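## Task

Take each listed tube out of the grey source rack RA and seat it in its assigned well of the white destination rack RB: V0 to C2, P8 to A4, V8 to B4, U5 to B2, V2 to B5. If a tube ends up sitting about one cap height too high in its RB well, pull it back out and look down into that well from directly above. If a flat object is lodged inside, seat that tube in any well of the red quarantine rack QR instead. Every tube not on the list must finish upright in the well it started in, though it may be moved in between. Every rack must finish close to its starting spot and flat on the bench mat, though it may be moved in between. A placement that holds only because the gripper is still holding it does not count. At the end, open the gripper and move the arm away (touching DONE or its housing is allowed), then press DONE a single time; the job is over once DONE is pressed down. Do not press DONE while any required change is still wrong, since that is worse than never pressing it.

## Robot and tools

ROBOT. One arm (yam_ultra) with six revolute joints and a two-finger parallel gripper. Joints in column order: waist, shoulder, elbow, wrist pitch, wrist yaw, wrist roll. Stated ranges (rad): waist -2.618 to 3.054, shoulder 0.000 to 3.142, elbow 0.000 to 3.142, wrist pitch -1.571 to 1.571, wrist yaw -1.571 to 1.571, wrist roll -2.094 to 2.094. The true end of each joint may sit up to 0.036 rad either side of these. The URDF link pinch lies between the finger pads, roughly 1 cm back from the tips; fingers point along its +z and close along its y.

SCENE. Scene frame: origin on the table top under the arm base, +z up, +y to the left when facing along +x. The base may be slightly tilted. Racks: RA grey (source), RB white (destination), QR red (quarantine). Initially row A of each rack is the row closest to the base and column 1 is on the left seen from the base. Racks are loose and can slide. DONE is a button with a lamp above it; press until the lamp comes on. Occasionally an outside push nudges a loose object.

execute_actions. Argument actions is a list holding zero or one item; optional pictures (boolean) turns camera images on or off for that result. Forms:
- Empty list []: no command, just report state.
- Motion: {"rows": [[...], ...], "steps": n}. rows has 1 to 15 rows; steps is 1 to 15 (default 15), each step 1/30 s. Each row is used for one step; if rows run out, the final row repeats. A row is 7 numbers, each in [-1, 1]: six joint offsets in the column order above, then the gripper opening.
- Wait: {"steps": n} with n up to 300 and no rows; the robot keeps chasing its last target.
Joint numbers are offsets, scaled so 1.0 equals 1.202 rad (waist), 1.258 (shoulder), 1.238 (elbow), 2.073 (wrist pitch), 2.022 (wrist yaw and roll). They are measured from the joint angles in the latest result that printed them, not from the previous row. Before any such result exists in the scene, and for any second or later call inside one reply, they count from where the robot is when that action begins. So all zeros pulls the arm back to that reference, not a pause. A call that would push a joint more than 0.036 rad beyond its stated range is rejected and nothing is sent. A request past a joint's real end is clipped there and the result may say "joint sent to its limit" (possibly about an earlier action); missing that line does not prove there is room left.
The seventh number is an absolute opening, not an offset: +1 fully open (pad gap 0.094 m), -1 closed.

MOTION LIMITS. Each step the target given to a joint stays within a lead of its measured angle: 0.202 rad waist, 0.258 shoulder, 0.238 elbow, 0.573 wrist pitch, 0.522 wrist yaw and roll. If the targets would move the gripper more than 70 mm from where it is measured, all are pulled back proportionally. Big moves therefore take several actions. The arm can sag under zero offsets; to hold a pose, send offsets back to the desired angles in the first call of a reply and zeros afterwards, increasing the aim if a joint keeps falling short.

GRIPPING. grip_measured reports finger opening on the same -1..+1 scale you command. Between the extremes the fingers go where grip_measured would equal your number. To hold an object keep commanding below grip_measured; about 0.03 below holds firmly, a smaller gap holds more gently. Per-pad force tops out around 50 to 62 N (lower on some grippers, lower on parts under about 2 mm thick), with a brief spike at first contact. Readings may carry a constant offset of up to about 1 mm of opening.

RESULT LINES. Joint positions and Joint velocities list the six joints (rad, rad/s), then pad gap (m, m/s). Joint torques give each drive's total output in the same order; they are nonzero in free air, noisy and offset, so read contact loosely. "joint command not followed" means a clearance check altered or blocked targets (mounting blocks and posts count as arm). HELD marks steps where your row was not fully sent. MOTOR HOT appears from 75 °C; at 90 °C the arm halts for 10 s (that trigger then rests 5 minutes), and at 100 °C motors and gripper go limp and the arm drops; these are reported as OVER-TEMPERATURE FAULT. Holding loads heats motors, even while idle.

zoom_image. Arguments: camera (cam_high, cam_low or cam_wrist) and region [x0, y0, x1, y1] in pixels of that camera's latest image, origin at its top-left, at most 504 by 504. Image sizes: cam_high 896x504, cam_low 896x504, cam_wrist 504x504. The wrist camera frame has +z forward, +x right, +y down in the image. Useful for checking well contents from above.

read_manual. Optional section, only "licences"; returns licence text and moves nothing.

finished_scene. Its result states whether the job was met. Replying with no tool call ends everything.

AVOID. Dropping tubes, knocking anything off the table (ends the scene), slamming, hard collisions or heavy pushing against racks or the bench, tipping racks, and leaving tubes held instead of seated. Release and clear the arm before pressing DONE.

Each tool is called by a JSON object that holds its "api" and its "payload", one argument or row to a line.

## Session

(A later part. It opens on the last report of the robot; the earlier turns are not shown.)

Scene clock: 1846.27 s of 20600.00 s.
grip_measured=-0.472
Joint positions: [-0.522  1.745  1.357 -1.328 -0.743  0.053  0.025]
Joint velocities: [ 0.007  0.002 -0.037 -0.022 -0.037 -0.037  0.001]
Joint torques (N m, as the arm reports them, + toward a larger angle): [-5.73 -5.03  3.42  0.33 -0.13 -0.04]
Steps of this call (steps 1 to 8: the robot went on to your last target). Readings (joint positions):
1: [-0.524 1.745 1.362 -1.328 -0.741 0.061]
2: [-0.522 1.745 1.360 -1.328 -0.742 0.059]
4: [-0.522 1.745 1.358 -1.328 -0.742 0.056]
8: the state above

{"api": "execute_actions", "payload": {
  "actions": [
    {"rows":[[0,0.002,-0.008,0.002,-0.004,0,-0.47],[0.002,0.005,-0.012,0.004,-0.005,0,-0.47],[0.004,0.008,-0.017,0.006,-0.006,0,-0.47],[0.007,0.011,-0.023,0.007,-0.007,0,-0.47],[0.010,0.014,-0.029,0.008,-0.008,0,-0.47],[0.013,0.017,-0.035,0.009,-0.0084,0,-0.47],[0.016,0.019,-0.041,0.010,-0.0084,0,-0.47],[0.019,0.021,-0.047,0.011,-0.0084,0,-0.47],[0.022,0.023,-0.053,0.011,-0.0084,0,-0.47],[0.024,0.024,-0.058,0.011,-0.0084,0,-0.47],[0.026,0.0246,-0.062,0.011,-0.0084,0,-0.47],[0.0275,0.0246,-0.0654,0.011,-0.0084,0,-0.47]],"steps":15}
  ],
  "pictures": false
}}

{"api": "execute_actions", "payload": {
  "actions": [
    {"steps":8}
  ]
}}

Scene clock: 1861.93 s of 20600.00 s.
grip_measured=-0.472
Joint positions: [-0.486  1.772  1.286 -1.318 -0.751  0.051  0.025]
Joint velocities: [-0.002 -0.007 -0.012  0.037 -0.037 -0.066 -0.001]
Joint torques (N m, as the arm reports them, + toward a larger angle): [-5.58 -4.01  3.63  0.32 -0.11  0.03]
Steps of this call (steps 1 to 30: the robot went on to your last target; steps 31 to 90: nothing new was sent; then 12.17 s passed at rest; steps 91 to 105: all 15 steps of this action). Readings (joint positions):
91: [-0.522 1.745 1.357 -1.328 -0.743 0.051]
92: [-0.522 1.745 1.357 -1.328 -0.743 0.051]
94: [-0.520 1.745 1.355 -1.326 -0.745 0.051]
98: [-0.505 1.751 1.329 -1.321 -0.750 0.051]
105: the state above

Scene clock: 1862.20 s of 20600.00 s.
grip_measured=-0.472
Joint positions: [-0.486  1.772  1.286 -1.318 -0.752  0.051  0.025]
Joint velocities: [-0.037 -0.007  0.002  0.037 -0.022 -0.022 -0.001]
Joint torques (N m, as the arm reports them, + toward a larger angle): [-5.53 -3.99  3.72  0.3  -0.08  0.03]
Steps of this call (steps 1 to 8: the robot went on to your last target). Readings (joint positions):
1: [-0.486 1.772 1.286 -1.318 -0.751 0.051]
2: [-0.486 1.772 1.286 -1.318 -0.751 0.051]
4: [-0.486 1.772 1.286 -1.318 -0.752 0.051]
8: the state above

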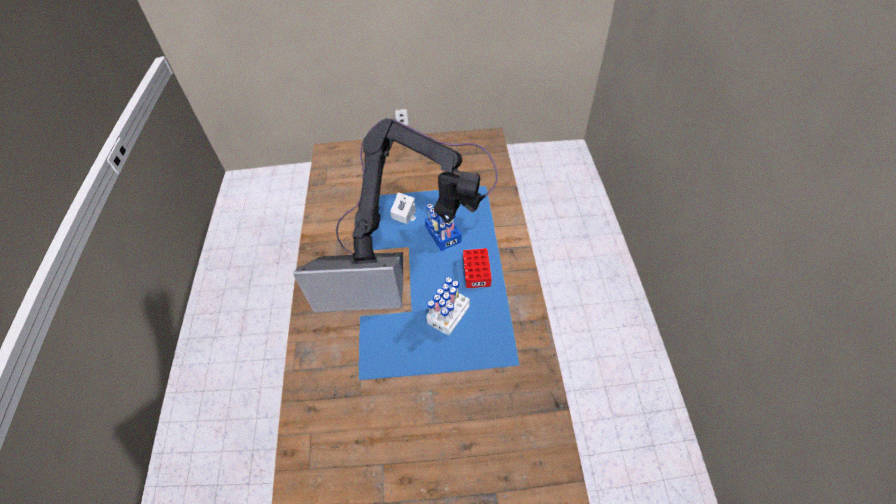

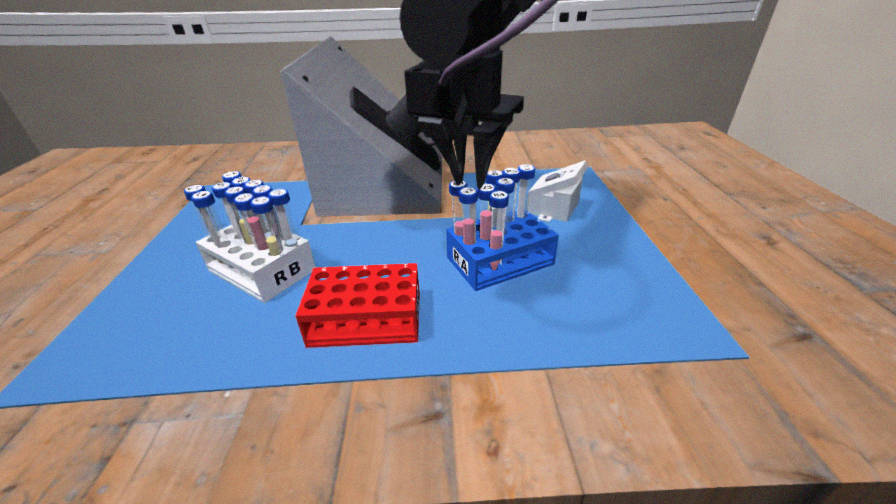

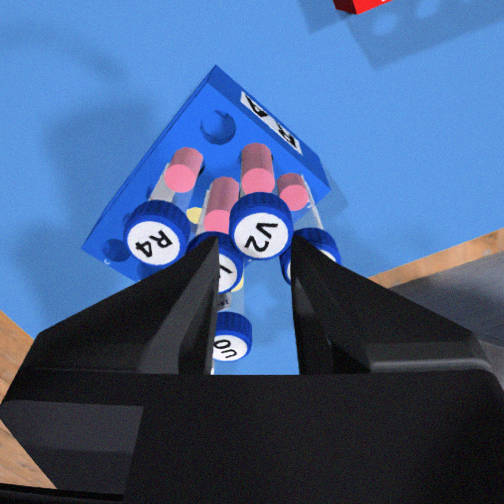

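{"api": "execute_actions", "payload": {
  "actions": [
    {"rows":[[-0.003,0,-0.008,0.010,0,0,-0.47],[-0.003,0,-0.009,0.014,0,0,-0.47],[-0.002,0,-0.010,0.018,0,0,-0.47],[0,0,-0.013,0.022,0,0,-0.47],[0.002,0,-0.016,0.026,0,0,-0.47],[0.005,0,-0.020,0.030,0,0,-0.47],[0.008,0,-0.024,0.034,0,0,-0.47],[0.011,0,-0.028,0.037,0,0,-0.47],[0.014,0,-0.032,0.040,0,0,-0.47],[0.017,0,-0.036,0.043,0,0,-0.47],[0.020,0,-0.040,0.045,0,0,-0.47],[0.022,0,-0.043,0.047,0,0,-0.47],[0.024,0,-0.045,0.048,0,0,-0.47],[0.025,0,-0.047,0.049,0,0,-0.47],[0.0258,0,-0.0477,0.049,0,0,-0.47]],"steps":15}
  ],
  "pictures": false
}}

{"api": "execute_actions", "payload": {
  "actions": [
    {"steps":12}
  ]
}}

Scene clock: 1885.03 s of 20600.00 s.
grip_measured=-0.472
Joint positions: [-0.454  1.772  1.243 -1.243 -0.752  0.051  0.025]
Joint velocities: [ 0.061 -0.017 -0.076  0.095 -0.007  0.022 -0.001]
Joint torques (N m, as the arm reports them, + toward a larger angle): [-5.62 -4.37  3.27  0.32  0.    0.01]
Steps of this call (steps 1 to 15: the robot went on to your last target; steps 16 to 90: nothing new was sent; then 19.33 s passed at rest; steps 91 to 105: all 15 steps of this action). Readings (joint positions):
91: [-0.486 1.772 1.286 -1.317 -0.752 0.051]
92: [-0.486 1.772 1.286 -1.315 -0.752 0.051]
94: [-0.486 1.772 1.286 -1.307 -0.752 0.051]
98: [-0.480 1.772 1.277 -1.279 -0.752 0.051]
105: the state above

Scene clock: 1885.43 s of 20600.00 s.
grip_measured=-0.472
Joint positions: [-0.452  1.772  1.24  -1.229 -0.752  0.051  0.025]
Joint velocities: [-0.002  0.002 -0.002  0.007  0.051 -0.022 -0.001]
Joint torques (N m, as the arm reports them, + toward a larger angle): [-5.53 -4.39  3.23  0.31  0.    0.01]
Steps of this call (steps 1 to 12: the robot went on to your last target). Readings (joint positions):
1: [-0.453 1.772 1.241 -1.241 -0.752 0.051]
2: [-0.452 1.772 1.240 -1.239 -0.752 0.051]
4: [-0.452 1.772 1.240 -1.235 -0.752 0.051]
8: [-0.452 1.772 1.240 -1.231 -0.752 0.051]
12: the state above

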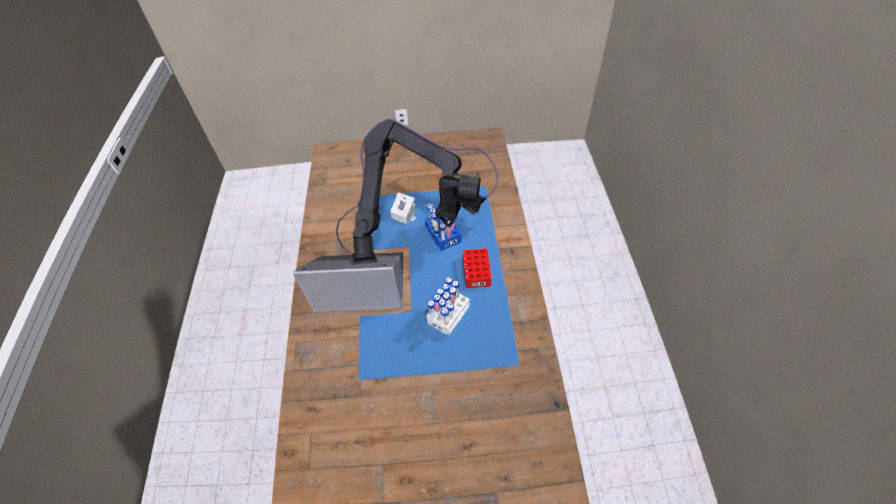

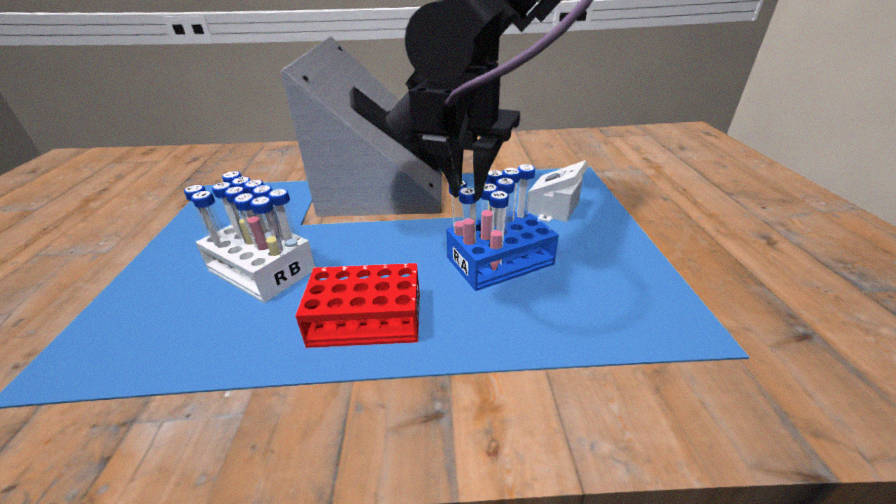

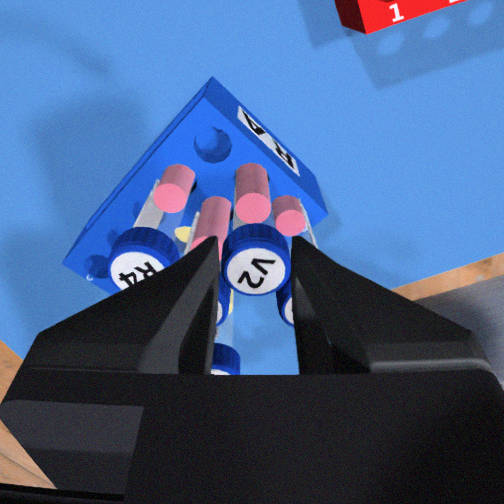

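{"api": "execute_actions", "payload": {
  "actions": [
    {"rows":[[-0.002,0,-0.010,0,0,0,-0.47],[-0.001,0,-0.012,0,0,0,-0.47],[0,0,-0.013,0,0,0,-0.47],[0.001,0,-0.014,0,0,0,-0.47],[0.002,0,-0.0155,0,0,0,-0.47],[0.002,0,-0.0155,0,0,0,-0.47],[0.002,0,-0.0155,0,0,0,-0.48],[0.002,0,-0.0155,0,0,0,-0.50],[0.002,0,-0.0155,0,0,0,-0.52],[0.002,0,-0.0155,0,0,0,-0.54],[0.002,0,-0.0155,0,0,0,-0.555],[0.002,0,-0.0155,0,0,0,-0.57],[0.002,0,-0.0155,0,0,0,-0.585],[0.002,0,-0.0155,0,0,0,-0.60]],"steps":15}
  ],
  "pictures": false
}}

{"api": "execute_actions", "payload": {
  "actions": [
    {"steps":6}
  ]
}}

Scene clock: 1908.53 s of 20600.00 s.
grip_measured=-0.558
Joint positions: [-0.452  1.772  1.24  -1.228 -0.752  0.051  0.021]
Joint velocities: [-0.002  0.007 -0.002  0.037  0.022  0.007 -0.   ]
Joint torques (N m, as the arm reports them, + toward a larger angle): [-5.15 -4.39  2.83  0.18  0.    0.01]
Steps of this call (steps 1 to 30: the robot went on to your last target; steps 31 to 90: nothing new was sent; then 19.60 s passed at rest; steps 91 to 105: all 15 steps of this action). Readings (joint positions):
91: [-0.452 1.772 1.240 -1.228 -0.752 0.051]
92: [-0.452 1.772 1.240 -1.228 -0.752 0.051]
94: [-0.452 1.772 1.240 -1.228 -0.752 0.051]
98: [-0.452 1.772 1.240 -1.228 -0.752 0.051]
105: the state above

Scene clock: 1908.73 s of 20600.00 s.
grip_measured=-0.558
Joint positions: [-0.452  1.772  1.24  -1.228 -0.752  0.051  0.021]
Joint velocities: [ 0.002  0.002 -0.007  0.007 -0.037 -0.007 -0.   ]
Joint torques (N m, as the arm reports them, + toward a larger angle): [-5.14 -4.4   2.83  0.18  0.    0.01]
Steps of this call (steps 1 to 6: the robot went on to your last target). Readings (joint positions):
1: [-0.452 1.772 1.240 -1.228 -0.752 0.051]
2: [-0.452 1.772 1.240 -1.228 -0.752 0.051]
4: [-0.452 1.772 1.240 -1.228 -0.752 0.051]
6: the state above

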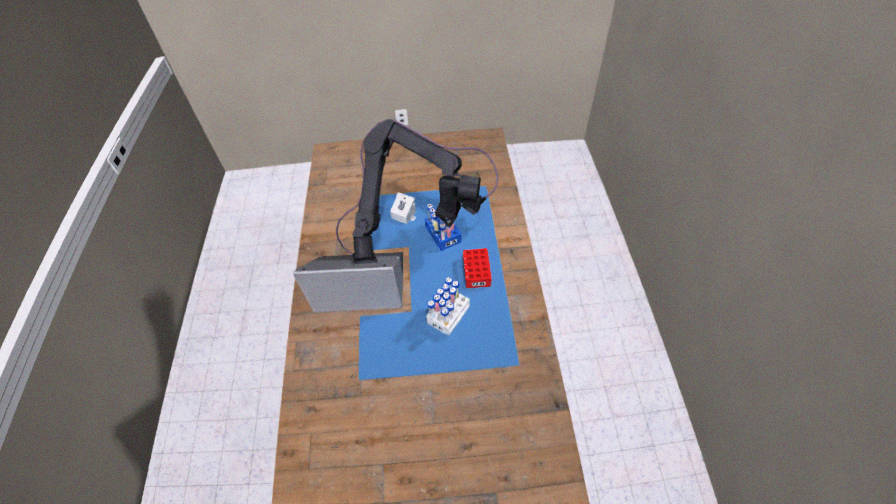

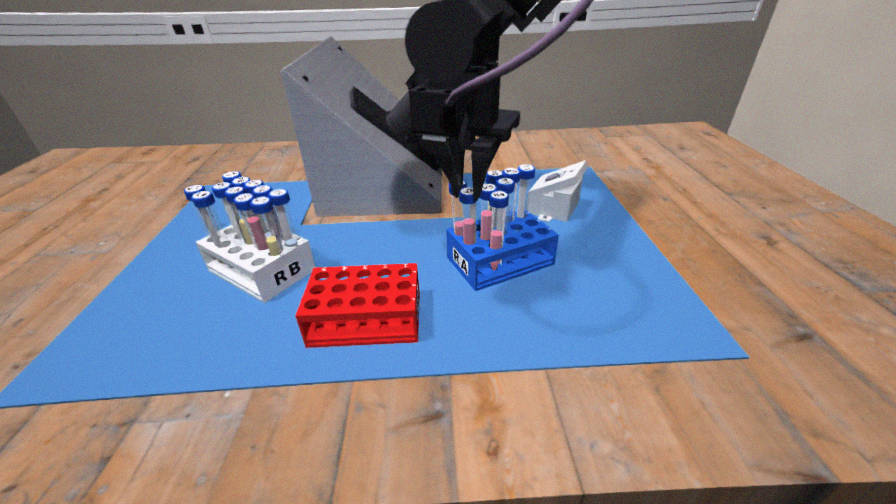

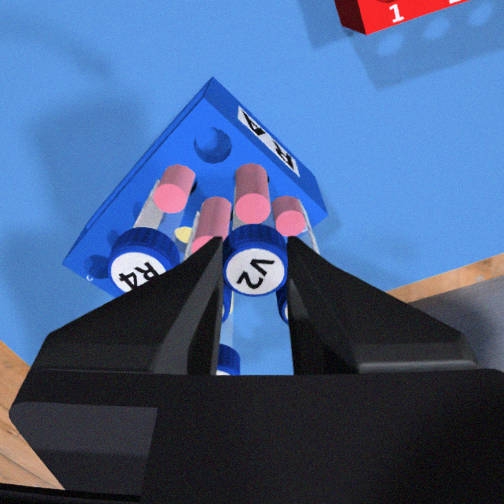

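{"api": "execute_actions", "payload": {
  "actions": [
    {"rows":[[-0.012,0.003,0.016,-0.009,0.003,0,-0.605],[-0.016,0.005,0.023,-0.017,0.005,0,-0.605],[-0.022,0.006,0.031,-0.027,0.006,0,-0.605],[-0.029,0.007,0.042,-0.038,0.007,0,-0.605],[-0.037,0.009,0.055,-0.049,0.008,0,-0.605],[-0.046,0.011,0.068,-0.060,0.009,0,-0.605],[-0.055,0.013,0.082,-0.071,0.011,0,-0.605],[-0.064,0.015,0.096,-0.082,0.012,0,-0.605],[-0.073,0.018,0.110,-0.093,0.013,0,-0.605],[-0.082,0.020,0.124,-0.103,0.015,0,-0.605],[-0.090,0.022,0.136,-0.112,0.016,0,-0.605],[-0.098,0.025,0.148,-0.120,0.017,0,-0.605],[-0.104,0.027,0.158,-0.126,0.018,0,-0.605],[-0.109,0.028,0.165,-0.130,0.0183,0,-0.605],[-0.1123,0.0294,0.1704,-0.1317,0.0183,0,-0.605]],"steps":15}
  ],
  "pictures": false
}}

{"api": "execute_actions", "payload": {
  "actions": [
    {"steps":14}
  ]
}}

Scene clock: 1924.53 s of 20600.00 s.
grip_measured=-0.558
Joint positions: [-0.558  1.795  1.413 -1.436 -0.728  0.051  0.021]
Joint velocities: [-0.203  0.022  0.305 -0.3   -0.051  0.007 -0.   ]
Joint torques (N m, as the arm reports them, + toward a larger angle): [-6.58 -3.11  5.54  0.09  0.11  0.01]
Steps of this call (steps 1 to 15: the robot went on to your last target; steps 16 to 90: nothing new was sent; then 12.30 s passed at rest; steps 91 to 105: all 15 steps of this action). Readings (joint positions):
91: [-0.452 1.772 1.240 -1.229 -0.752 0.051]
92: [-0.452 1.772 1.240 -1.232 -0.752 0.051]
94: [-0.453 1.773 1.247 -1.250 -0.750 0.051]
98: [-0.483 1.782 1.302 -1.311 -0.741 0.051]
105: the state above

Scene clock: 1925.00 s of 20600.00 s.
grip_measured=-0.558
Joint positions: [-0.569  1.801  1.429 -1.488 -0.724  0.051  0.021]
Joint velocities: [ 0.012 -0.002 -0.027  0.022 -0.022  0.007 -0.001]
Joint torques (N m, as the arm reports them, + toward a larger angle): [-6.77 -3.29  5.71  0.08  0.11  0.01]
Steps of this call (steps 1 to 14: the robot went on to your last target). Readings (joint positions):
1: [-0.564 1.795 1.422 -1.446 -0.727 0.051]
2: [-0.568 1.796 1.427 -1.453 -0.726 0.051]
4: [-0.569 1.796 1.429 -1.466 -0.726 0.051]
8: [-0.569 1.798 1.429 -1.482 -0.725 0.051]
14: the state above

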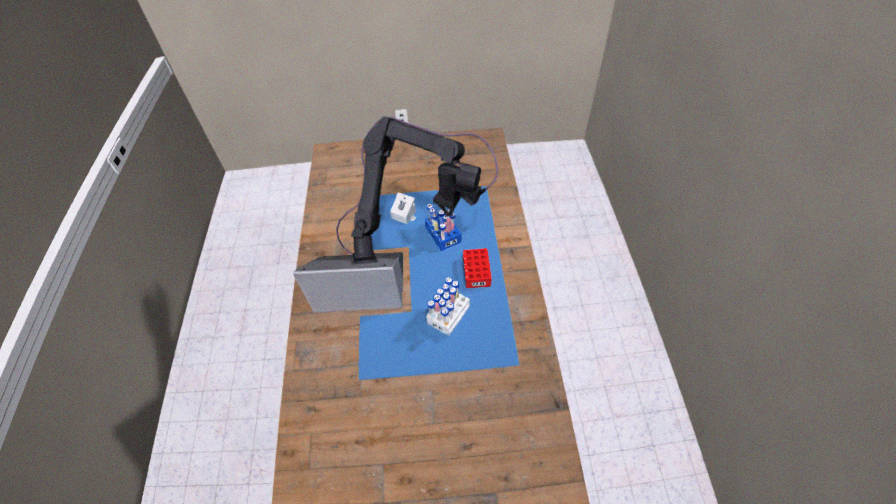

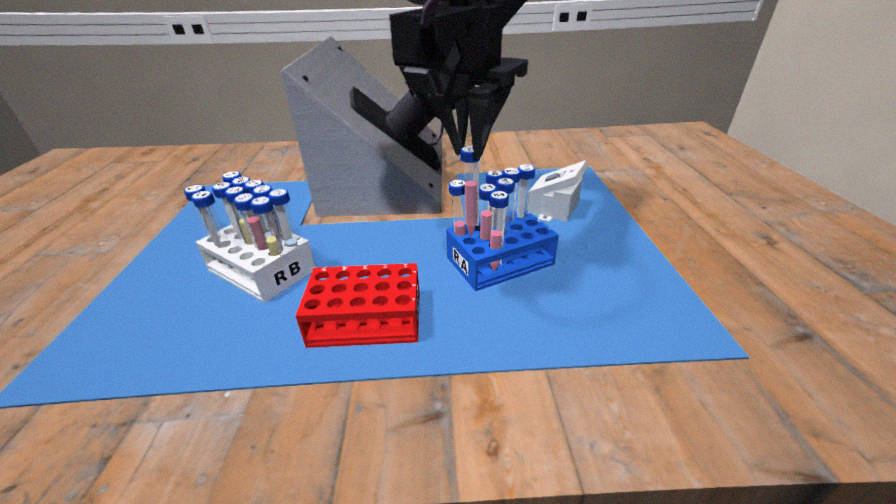

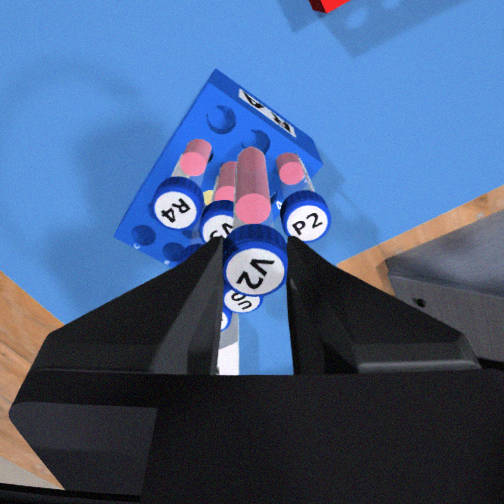

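{"api": "execute_actions", "payload": {
  "actions": [
    {"rows":[[-0.015,0,0.016,-0.006,0.004,0.003,-0.605],[-0.025,0,0.020,-0.006,0.006,0.006,-0.605],[-0.040,0,0.024,-0.006,0.009,0.010,-0.605],[-0.058,0,0.029,-0.007,0.012,0.014,-0.605],[-0.078,0.002,0.035,-0.007,0.016,0.018,-0.605],[-0.098,0.006,0.042,-0.008,0.020,0.022,-0.605],[-0.118,0.012,0.050,-0.008,0.024,0.026,-0.605],[-0.138,0.020,0.059,-0.009,0.028,0.030,-0.605],[-0.157,0.030,0.069,-0.009,0.032,0.034,-0.605],[-0.175,0.042,0.080,-0.010,0.036,0.038,-0.605],[-0.193,0.055,0.091,-0.010,0.040,0.042,-0.605],[-0.210,0.069,0.103,-0.011,0.044,0.046,-0.605],[-0.227,0.084,0.115,-0.011,0.048,0.050,-0.605],[-0.243,0.099,0.127,-0.012,0.052,0.054,-0.605],[-0.259,0.114,0.139,-0.012,0.056,0.058,-0.605]],"steps":15}
  ],
  "pictures": false
}}

{"api": "execute_actions", "payload": {
  "actions": [
    {"rows":[[-0.055,0.050,0.055,-0.006,0.024,0.022,-0.605],[-0.069,0.066,0.068,-0.006,0.028,0.026,-0.605],[-0.083,0.082,0.081,-0.006,0.032,0.030,-0.605],[-0.097,0.098,0.094,-0.006,0.036,0.034,-0.605],[-0.110,0.114,0.107,-0.006,0.040,0.038,-0.605],[-0.123,0.130,0.120,-0.006,0.045,0.042,-0.605],[-0.136,0.146,0.133,-0.006,0.049,0.046,-0.605],[-0.149,0.162,0.146,-0.006,0.054,0.050,-0.605],[-0.162,0.178,0.159,-0.006,0.058,0.054,-0.605],[-0.174,0.194,0.172,-0.006,0.063,0.058,-0.605],[-0.186,0.210,0.185,-0.006,0.067,0.062,-0.605],[-0.198,0.226,0.198,-0.006,0.072,0.066,-0.605],[-0.210,0.242,0.211,-0.006,0.076,0.070,-0.605],[-0.221,0.258,0.224,-0.006,0.081,0.074,-0.605],[-0.232,0.274,0.237,-0.006,0.085,0.078,-0.605]],"steps":15}
  ],
  "pictures": false
}}

{"api": "execute_actions", "payload": {
  "actions": [
    {"rows":[[-0.045,0.052,0.057,-0.006,0.026,0.022,-0.605],[-0.056,0.068,0.069,-0.006,0.031,0.026,-0.605],[-0.067,0.084,0.081,-0.006,0.036,0.030,-0.605],[-0.078,0.099,0.092,-0.006,0.041,0.034,-0.605],[-0.089,0.114,0.103,-0.006,0.046,0.038,-0.605],[-0.099,0.128,0.113,-0.006,0.051,0.042,-0.605],[-0.109,0.141,0.122,-0.006,0.055,0.046,-0.605],[-0.118,0.153,0.130,-0.006,0.059,0.050,-0.605],[-0.126,0.164,0.137,-0.006,0.063,0.053,-0.605],[-0.133,0.173,0.143,-0.006,0.066,0.056,-0.605],[-0.139,0.181,0.148,-0.006,0.069,0.058,-0.605],[-0.144,0.187,0.152,-0.006,0.071,0.060,-0.605],[-0.148,0.191,0.155,-0.006,0.073,0.061,-0.605],[-0.150,0.194,0.157,-0.006,0.074,0.062,-0.605],[-0.151,0.195,0.158,-0.006,0.074,0.062,-0.605]],"steps":15}
  ],
  "pictures": false
}}

{"api": "execute_actions", "payload": {
  "actions": [
    {"steps":8}
  ]
}}

Scene clock: 2000.33 s of 20600.00 s.
grip_measured=-0.558
Joint positions: [-0.829  1.898  1.556 -1.503 -0.655  0.13   0.021]
Joint velocities: [-0.525  0.579  0.403  0.066  0.139  0.271 -0.001]
Joint torques (N m, as the arm reports them, + toward a larger angle): [-6.82 -2.75  5.81  0.47  0.13  0.07]
Steps of this call (steps 1 to 30: the robot went on to your last target; steps 31 to 90: nothing new was sent; then 71.83 s passed at rest; steps 91 to 105: all 15 steps of this action). Readings (joint positions):
91: [-0.569 1.801 1.429 -1.491 -0.724 0.051]
92: [-0.570 1.801 1.429 -1.491 -0.724 0.052]
94: [-0.580 1.801 1.430 -1.492 -0.722 0.058]
98: [-0.662 1.804 1.458 -1.497 -0.706 0.079]
105: the state above

Scene clock: 2000.83 s of 20600.00 s.
grip_measured=-0.558
Joint positions: [-1.064  2.202  1.799 -1.51  -0.531  0.249  0.021]
Joint velocities: [-0.408  0.559  0.481 -0.007  0.256  0.256 -0.   ]
Joint torques (N m, as the arm reports them, + toward a larger angle): [-6.96 -4.61  6.32  0.64  0.11  0.04]
Steps of this call (steps 1 to 15: all 15 steps of this action). Readings (joint positions):
1: [-0.847 1.918 1.571 -1.504 -0.647 0.138]
2: [-0.864 1.940 1.587 -1.505 -0.639 0.145]
4: [-0.897 1.981 1.620 -1.505 -0.624 0.161]
8: [-0.959 2.061 1.686 -1.508 -0.592 0.193]
15: the state above

Scene clock: 2001.33 s of 20600.00 s.
grip_measured=-0.558
Joint positions: [-1.23   2.443  1.96  -1.513 -0.407  0.354  0.021]
Joint velocities: [-0.105  0.11   0.046  0.007  0.212  0.11  -0.001]
Joint torques (N m, as the arm reports them, + toward a larger angle): [-5.47 -6.9   7.11  0.59  0.02  0.02]
Steps of this call (steps 1 to 15: all 15 steps of this action). Readings (joint positions):
1: [-1.077 2.223 1.815 -1.511 -0.522 0.256]
2: [-1.090 2.244 1.833 -1.511 -0.514 0.264]
4: [-1.115 2.285 1.865 -1.512 -0.497 0.280]
8: [-1.164 2.362 1.916 -1.513 -0.461 0.311]
15: the state above

Scene clock: 2001.60 s of 20600.00 s.
grip_measured=-0.558
Joint positions: [-1.236  2.448  1.968 -1.513 -0.394  0.367  0.021]
Joint velocities: [ 0.012 -0.002 -0.012 -0.022 -0.022 -0.022 -0.001]
Joint torques (N m, as the arm reports them, + toward a larger angle): [-5.61 -6.87  6.85  0.59  0.17  0.03]
Steps of this call (steps 1 to 8: the robot went on to your last target). Readings (joint positions):
1: [-1.233 2.446 1.961 -1.513 -0.403 0.358]
2: [-1.235 2.448 1.962 -1.513 -0.399 0.360]
4: [-1.236 2.448 1.964 -1.513 -0.396 0.364]
8: the state above

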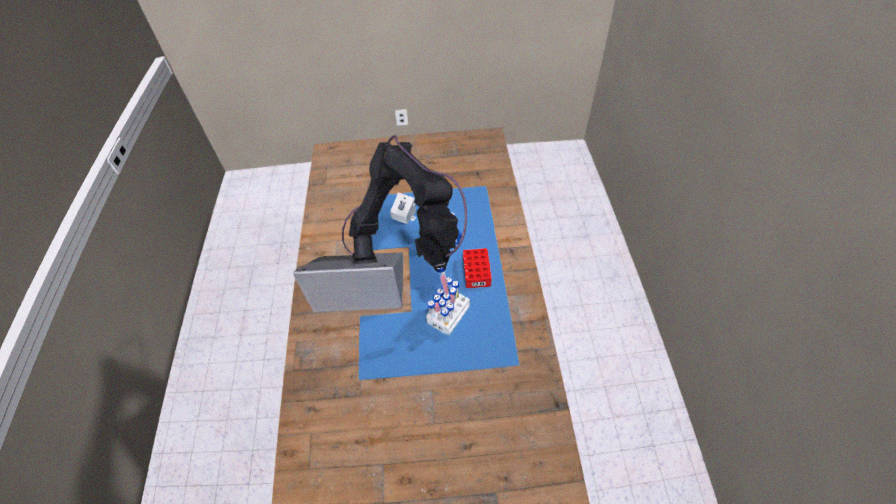

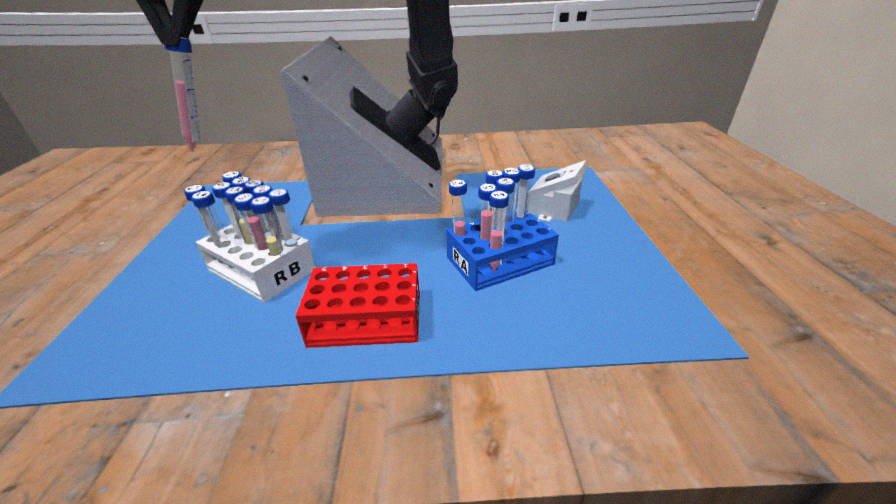

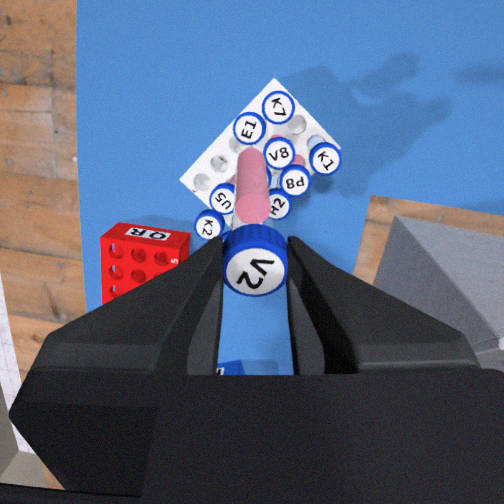

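{"api": "execute_actions", "payload": {
  "actions": [
    {"rows":[[-0.010,0,0.010,0,0.007,0,-0.605],[-0.015,0.001,0.008,0,0.010,0,-0.605],[-0.020,0.003,0.005,0,0.013,0,-0.605],[-0.025,0.007,0.002,0,0.016,0,-0.605],[-0.029,0.012,-0.002,0,0.018,0,-0.605],[-0.032,0.019,-0.006,0,0.019,0,-0.605],[-0.034,0.027,-0.009,0,0.0198,0,-0.605],[-0.036,0.035,-0.012,0,0.0198,0,-0.605],[-0.036,0.043,-0.015,0,0.0198,0,-0.605],[-0.036,0.051,-0.017,0,0.0198,0,-0.605],[-0.036,0.058,-0.019,0,0.0198,0,-0.605],[-0.036,0.064,-0.021,0,0.0198,0,-0.605],[-0.036,0.069,-0.022,0,0.0198,0,-0.605],[-0.036,0.072,-0.0226,0,0.0198,0,-0.605],[-0.036,0.074,-0.0226,0,0.0198,0,-0.605]],"steps":15}
  ],
  "pictures": false
}}

{"api": "execute_actions", "payload": {
  "actions": [
    {"steps":8}
  ]
}}

Scene clock: 2015.00 s of 20600.00 s.
grip_measured=-0.558
Joint positions: [-1.266  2.531  1.953 -1.513 -0.366  0.369  0.021]
Joint velocities: [ 0.007  0.252 -0.115 -0.051 -0.037  0.007 -0.   ]
Joint torques (N m, as the arm reports them, + toward a larger angle): [-5.64 -7.64  4.76  0.56  0.08 -0.01]
Steps of this call (steps 1 to 30: the robot went on to your last target; steps 31 to 90: nothing new was sent; then 9.90 s passed at rest; steps 91 to 105: all 15 steps of this action). Readings (joint positions):
91: [-1.236 2.448 1.968 -1.513 -0.392 0.369]
92: [-1.236 2.448 1.968 -1.513 -0.391 0.369]
94: [-1.236 2.448 1.968 -1.513 -0.387 0.369]
98: [-1.249 2.460 1.968 -1.513 -0.377 0.369]
105: the state above

Scene clock: 2015.27 s of 20600.00 s.
grip_measured=-0.558
Joint positions: [-1.266  2.549  1.945 -1.513 -0.364  0.369  0.021]
Joint velocities: [ 0.007  0.002 -0.012 -0.022 -0.007 -0.007 -0.001]
Joint torques (N m, as the arm reports them, + toward a larger angle): [-5.72 -8.1   4.96  0.51  0.13 -0.01]
Steps of this call (steps 1 to 8: the robot went on to your last target). Readings (joint positions):
1: [-1.266 2.539 1.949 -1.513 -0.366 0.369]
2: [-1.266 2.544 1.947 -1.513 -0.366 0.369]
4: [-1.266 2.549 1.945 -1.513 -0.364 0.369]
8: the state above

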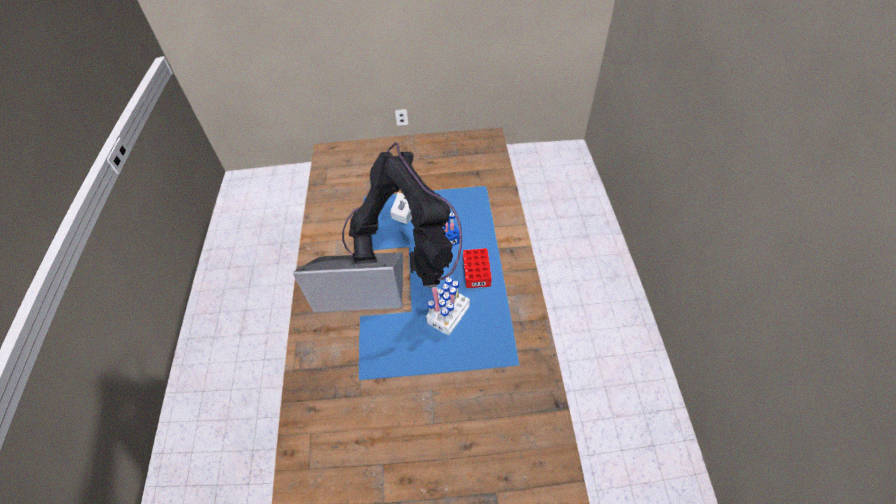

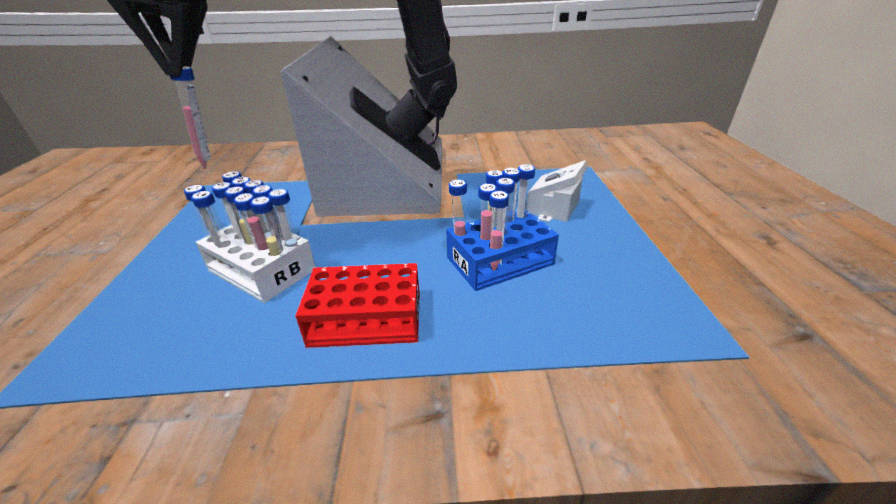

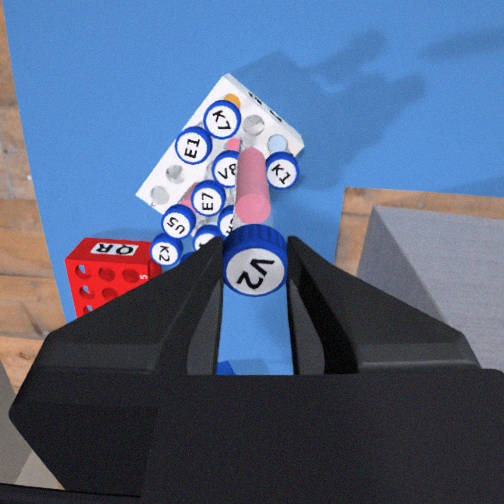

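{"api": "execute_actions", "payload": {
  "actions": [
    {"rows":[[-0.002,-0.002,-0.006,0.006,-0.004,0,-0.605],[0,0.001,-0.009,0.010,-0.005,0,-0.605],[0.003,0.005,-0.012,0.015,-0.006,0,-0.605],[0.006,0.010,-0.016,0.020,-0.007,0,-0.605],[0.010,0.017,-0.021,0.025,-0.008,0,-0.605],[0.014,0.024,-0.026,0.030,-0.009,0,-0.605],[0.019,0.032,-0.032,0.035,-0.010,0,-0.605],[0.024,0.040,-0.038,0.039,-0.012,0,-0.605],[0.029,0.048,-0.044,0.043,-0.013,0,-0.605],[0.034,0.056,-0.050,0.047,-0.014,0,-0.605],[0.039,0.064,-0.055,0.050,-0.015,0,-0.605],[0.043,0.071,-0.060,0.053,-0.016,0,-0.605],[0.046,0.077,-0.064,0.055,-0.0165,0,-0.605],[0.049,0.081,-0.067,0.056,-0.0168,0,-0.605],[0.0507,0.084,-0.0687,0.056,-0.0168,0,-0.605]],"steps":15}
  ],
  "pictures": false
}}

{"api": "execute_actions", "payload": {
  "actions": [
    {"steps":12}
  ]
}}

{"api": "zoom_image", "payload": {
  "camera": "cam_wrist",
  "region": [130, 50, 380, 300]
}}

Scene clock: 2033.40 s of 20600.00 s.
grip_measured=-0.558
Joint positions: [-1.207  2.646  1.875 -1.426 -0.387  0.369  0.021]
Joint velocities: [ 0.183  0.3   -0.212  0.154 -0.125 -0.066  0.001]
Joint torques (N m, as the arm reports them, + toward a larger angle): [-5.61 -9.04  4.91  0.43 -0.07  0.01]
Steps of this call (steps 1 to 30: the robot went on to your last target; steps 31 to 90: nothing new was sent; then 14.63 s passed at rest; steps 91 to 105: all 15 steps of this action). Readings (joint positions):
91: [-1.266 2.549 1.945 -1.513 -0.364 0.369]
92: [-1.266 2.549 1.945 -1.513 -0.365 0.369]
94: [-1.265 2.549 1.945 -1.507 -0.367 0.369]
98: [-1.255 2.562 1.930 -1.478 -0.373 0.369]
105: the state above

Scene clock: 2033.80 s of 20600.00 s.
grip_measured=-0.558
Joint positions: [-1.197  2.667  1.862 -1.41  -0.392  0.369  0.021]
Joint velocities: [ 0.002 -0.007 -0.007  0.051 -0.051  0.022  0.001]
Joint torques (N m, as the arm reports them, + toward a larger angle): [-5.74 -9.26  4.95  0.4  -0.07  0.01]
Steps of this call (steps 1 to 12: the robot went on to your last target). Readings (joint positions):
1: [-1.202 2.655 1.869 -1.422 -0.388 0.369]
2: [-1.199 2.662 1.865 -1.420 -0.389 0.369]
4: [-1.197 2.667 1.862 -1.416 -0.390 0.369]
8: [-1.197 2.667 1.862 -1.412 -0.391 0.369]
12: the state above

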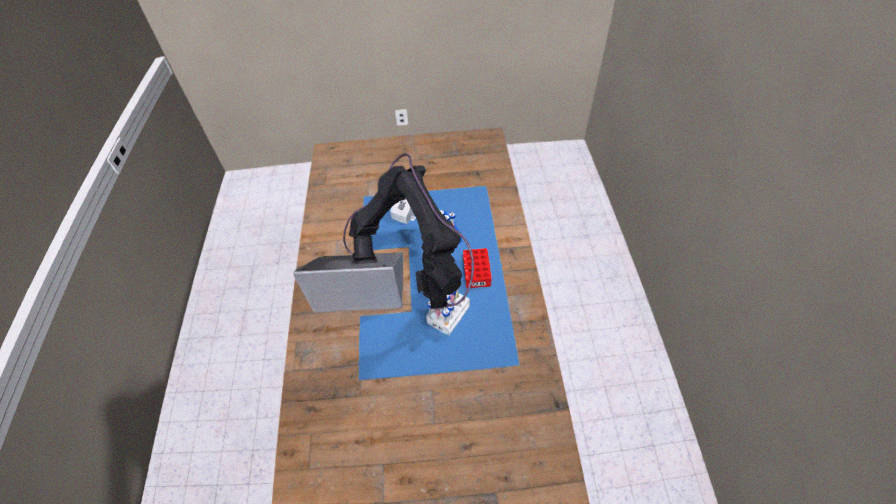

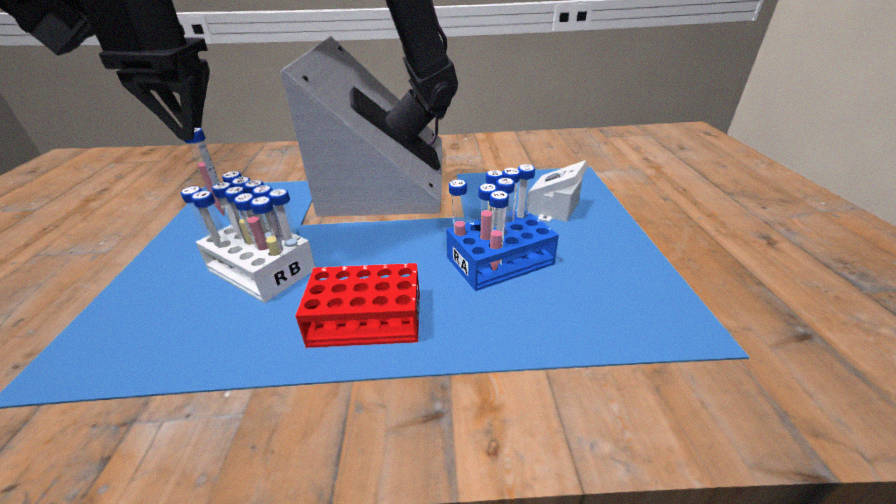

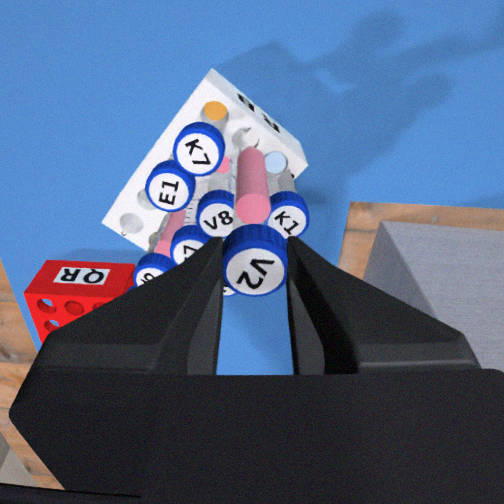

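Region (130, 50, 380, 300) of cam_wrist's 504x504 image, scaled by 2.016, with more detail than that image has.

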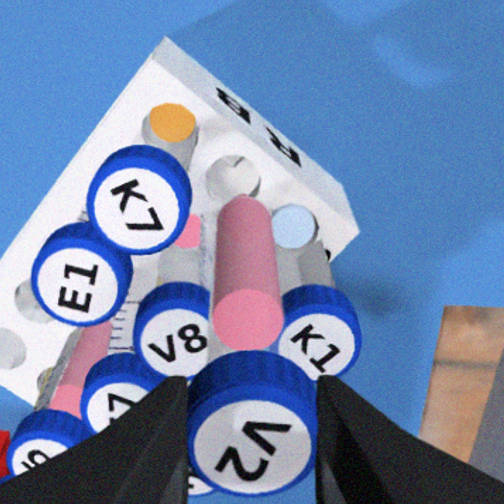

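{"api": "execute_actions", "payload": {
  "actions": [
    {"rows":[[-0.005,0,-0.005,0.012,-0.007,0,-0.605],[-0.005,0,-0.005,0.016,-0.008,0,-0.605],[-0.005,0,-0.006,0.020,-0.009,0,-0.605],[-0.004,0,-0.009,0.025,-0.0095,0,-0.605],[-0.003,0,-0.014,0.030,-0.010,0,-0.605],[-0.001,0,-0.021,0.035,-0.0105,0,-0.605],[0.001,0,-0.029,0.040,-0.011,0,-0.605],[0.004,0,-0.038,0.045,-0.012,0,-0.605],[0.007,0,-0.047,0.050,-0.013,0,-0.605],[0.010,0,-0.056,0.054,-0.0135,0,-0.605],[0.012,0,-0.064,0.057,-0.014,0,-0.605],[0.014,0,-0.071,0.060,-0.0145,0,-0.605],[0.016,0,-0.077,0.062,-0.015,0,-0.605],[0.0175,0,-0.082,0.063,-0.0153,0,-0.605],[0.0183,0,-0.085,0.063,-0.0153,0,-0.605]],"steps":15}
  ],
  "pictures": false
}}

{"api": "execute_actions", "payload": {
  "actions": [
    {"steps":12}
  ]
}}

{"api": "zoom_image", "payload": {
  "camera": "cam_wrist",
  "region": [130, 50, 380, 300]
}}

Scene clock: 2056.53 s of 20600.00 s.
grip_measured=-0.558
Joint positions: [-1.18   2.667  1.775 -1.312 -0.412  0.369  0.021]
Joint velocities: [ 0.105 -0.012 -0.198  0.11  -0.007 -0.037 -0.   ]
Joint torques (N m, as the arm reports them, + toward a larger angle): [-5.15 -8.53  4.63  0.41 -0.06  0.01]
Steps of this call (steps 1 to 30: the robot went on to your last target; steps 31 to 100: nothing new was sent; then 18.90 s passed at rest; steps 101 to 115: all 15 steps of this action). Readings (joint positions):
101: [-1.197 2.667 1.862 -1.408 -0.393 0.369]
102: [-1.197 2.667 1.862 -1.406 -0.395 0.369]
104: [-1.197 2.667 1.862 -1.397 -0.399 0.369]
108: [-1.197 2.667 1.848 -1.363 -0.405 0.369]
115: the state above

Scene clock: 2056.93 s of 20600.00 s.
grip_measured=-0.558
Joint positions: [-1.172  2.667  1.766 -1.294 -0.417  0.369  0.021]
Joint velocities: [-0.007 -0.017 -0.002  0.037  0.022 -0.022 -0.   ]
Joint torques (N m, as the arm reports them, + toward a larger angle): [-5.46 -8.65  4.52  0.44 -0.03  0.01]
Steps of this call (steps 1 to 12: the robot went on to your last target). Readings (joint positions):
1: [-1.177 2.667 1.770 -1.309 -0.413 0.369]
2: [-1.174 2.667 1.767 -1.307 -0.414 0.369]
4: [-1.172 2.667 1.766 -1.302 -0.416 0.369]
8: [-1.172 2.667 1.766 -1.296 -0.417 0.369]
12: the state above

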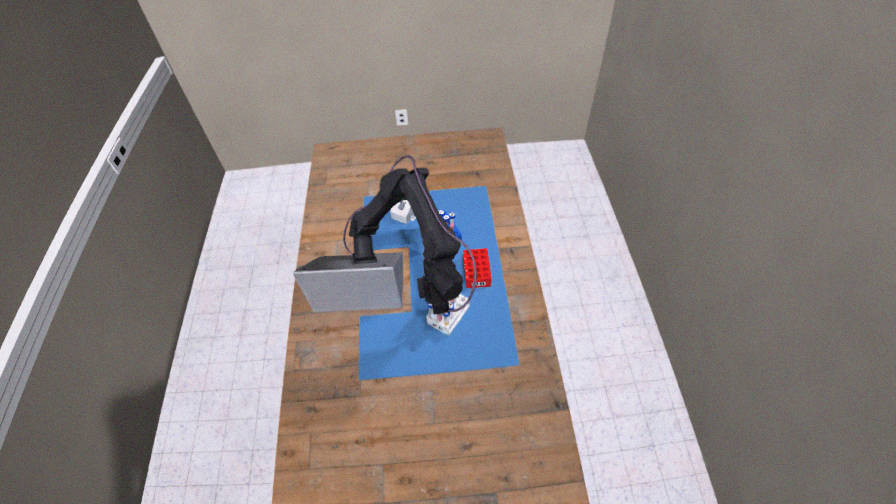

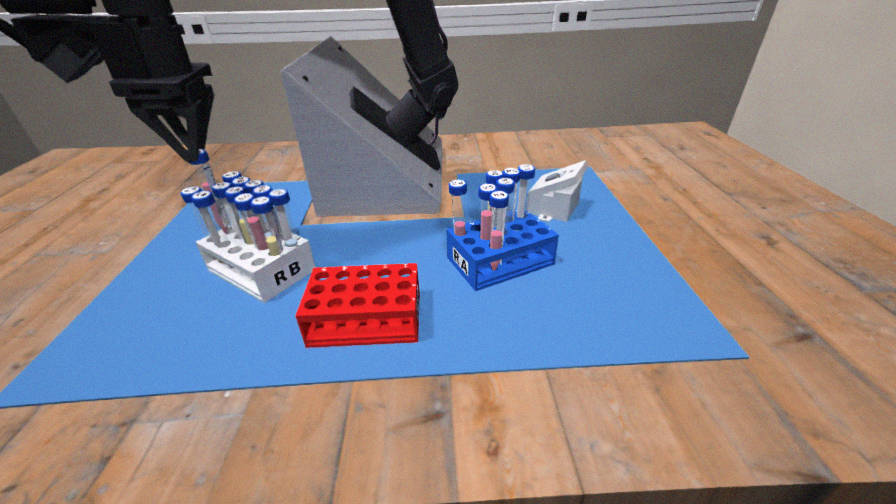

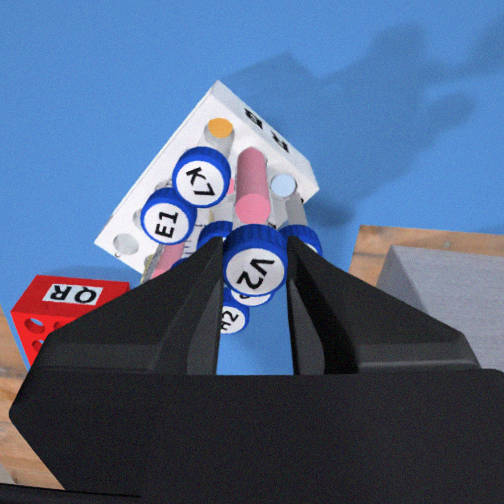

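Region (130, 50, 380, 300) of cam_wrist's 504x504 image, scaled by 2.016, with more detail than that image has.

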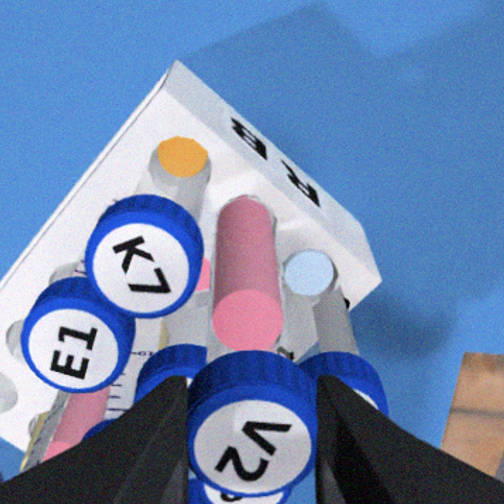

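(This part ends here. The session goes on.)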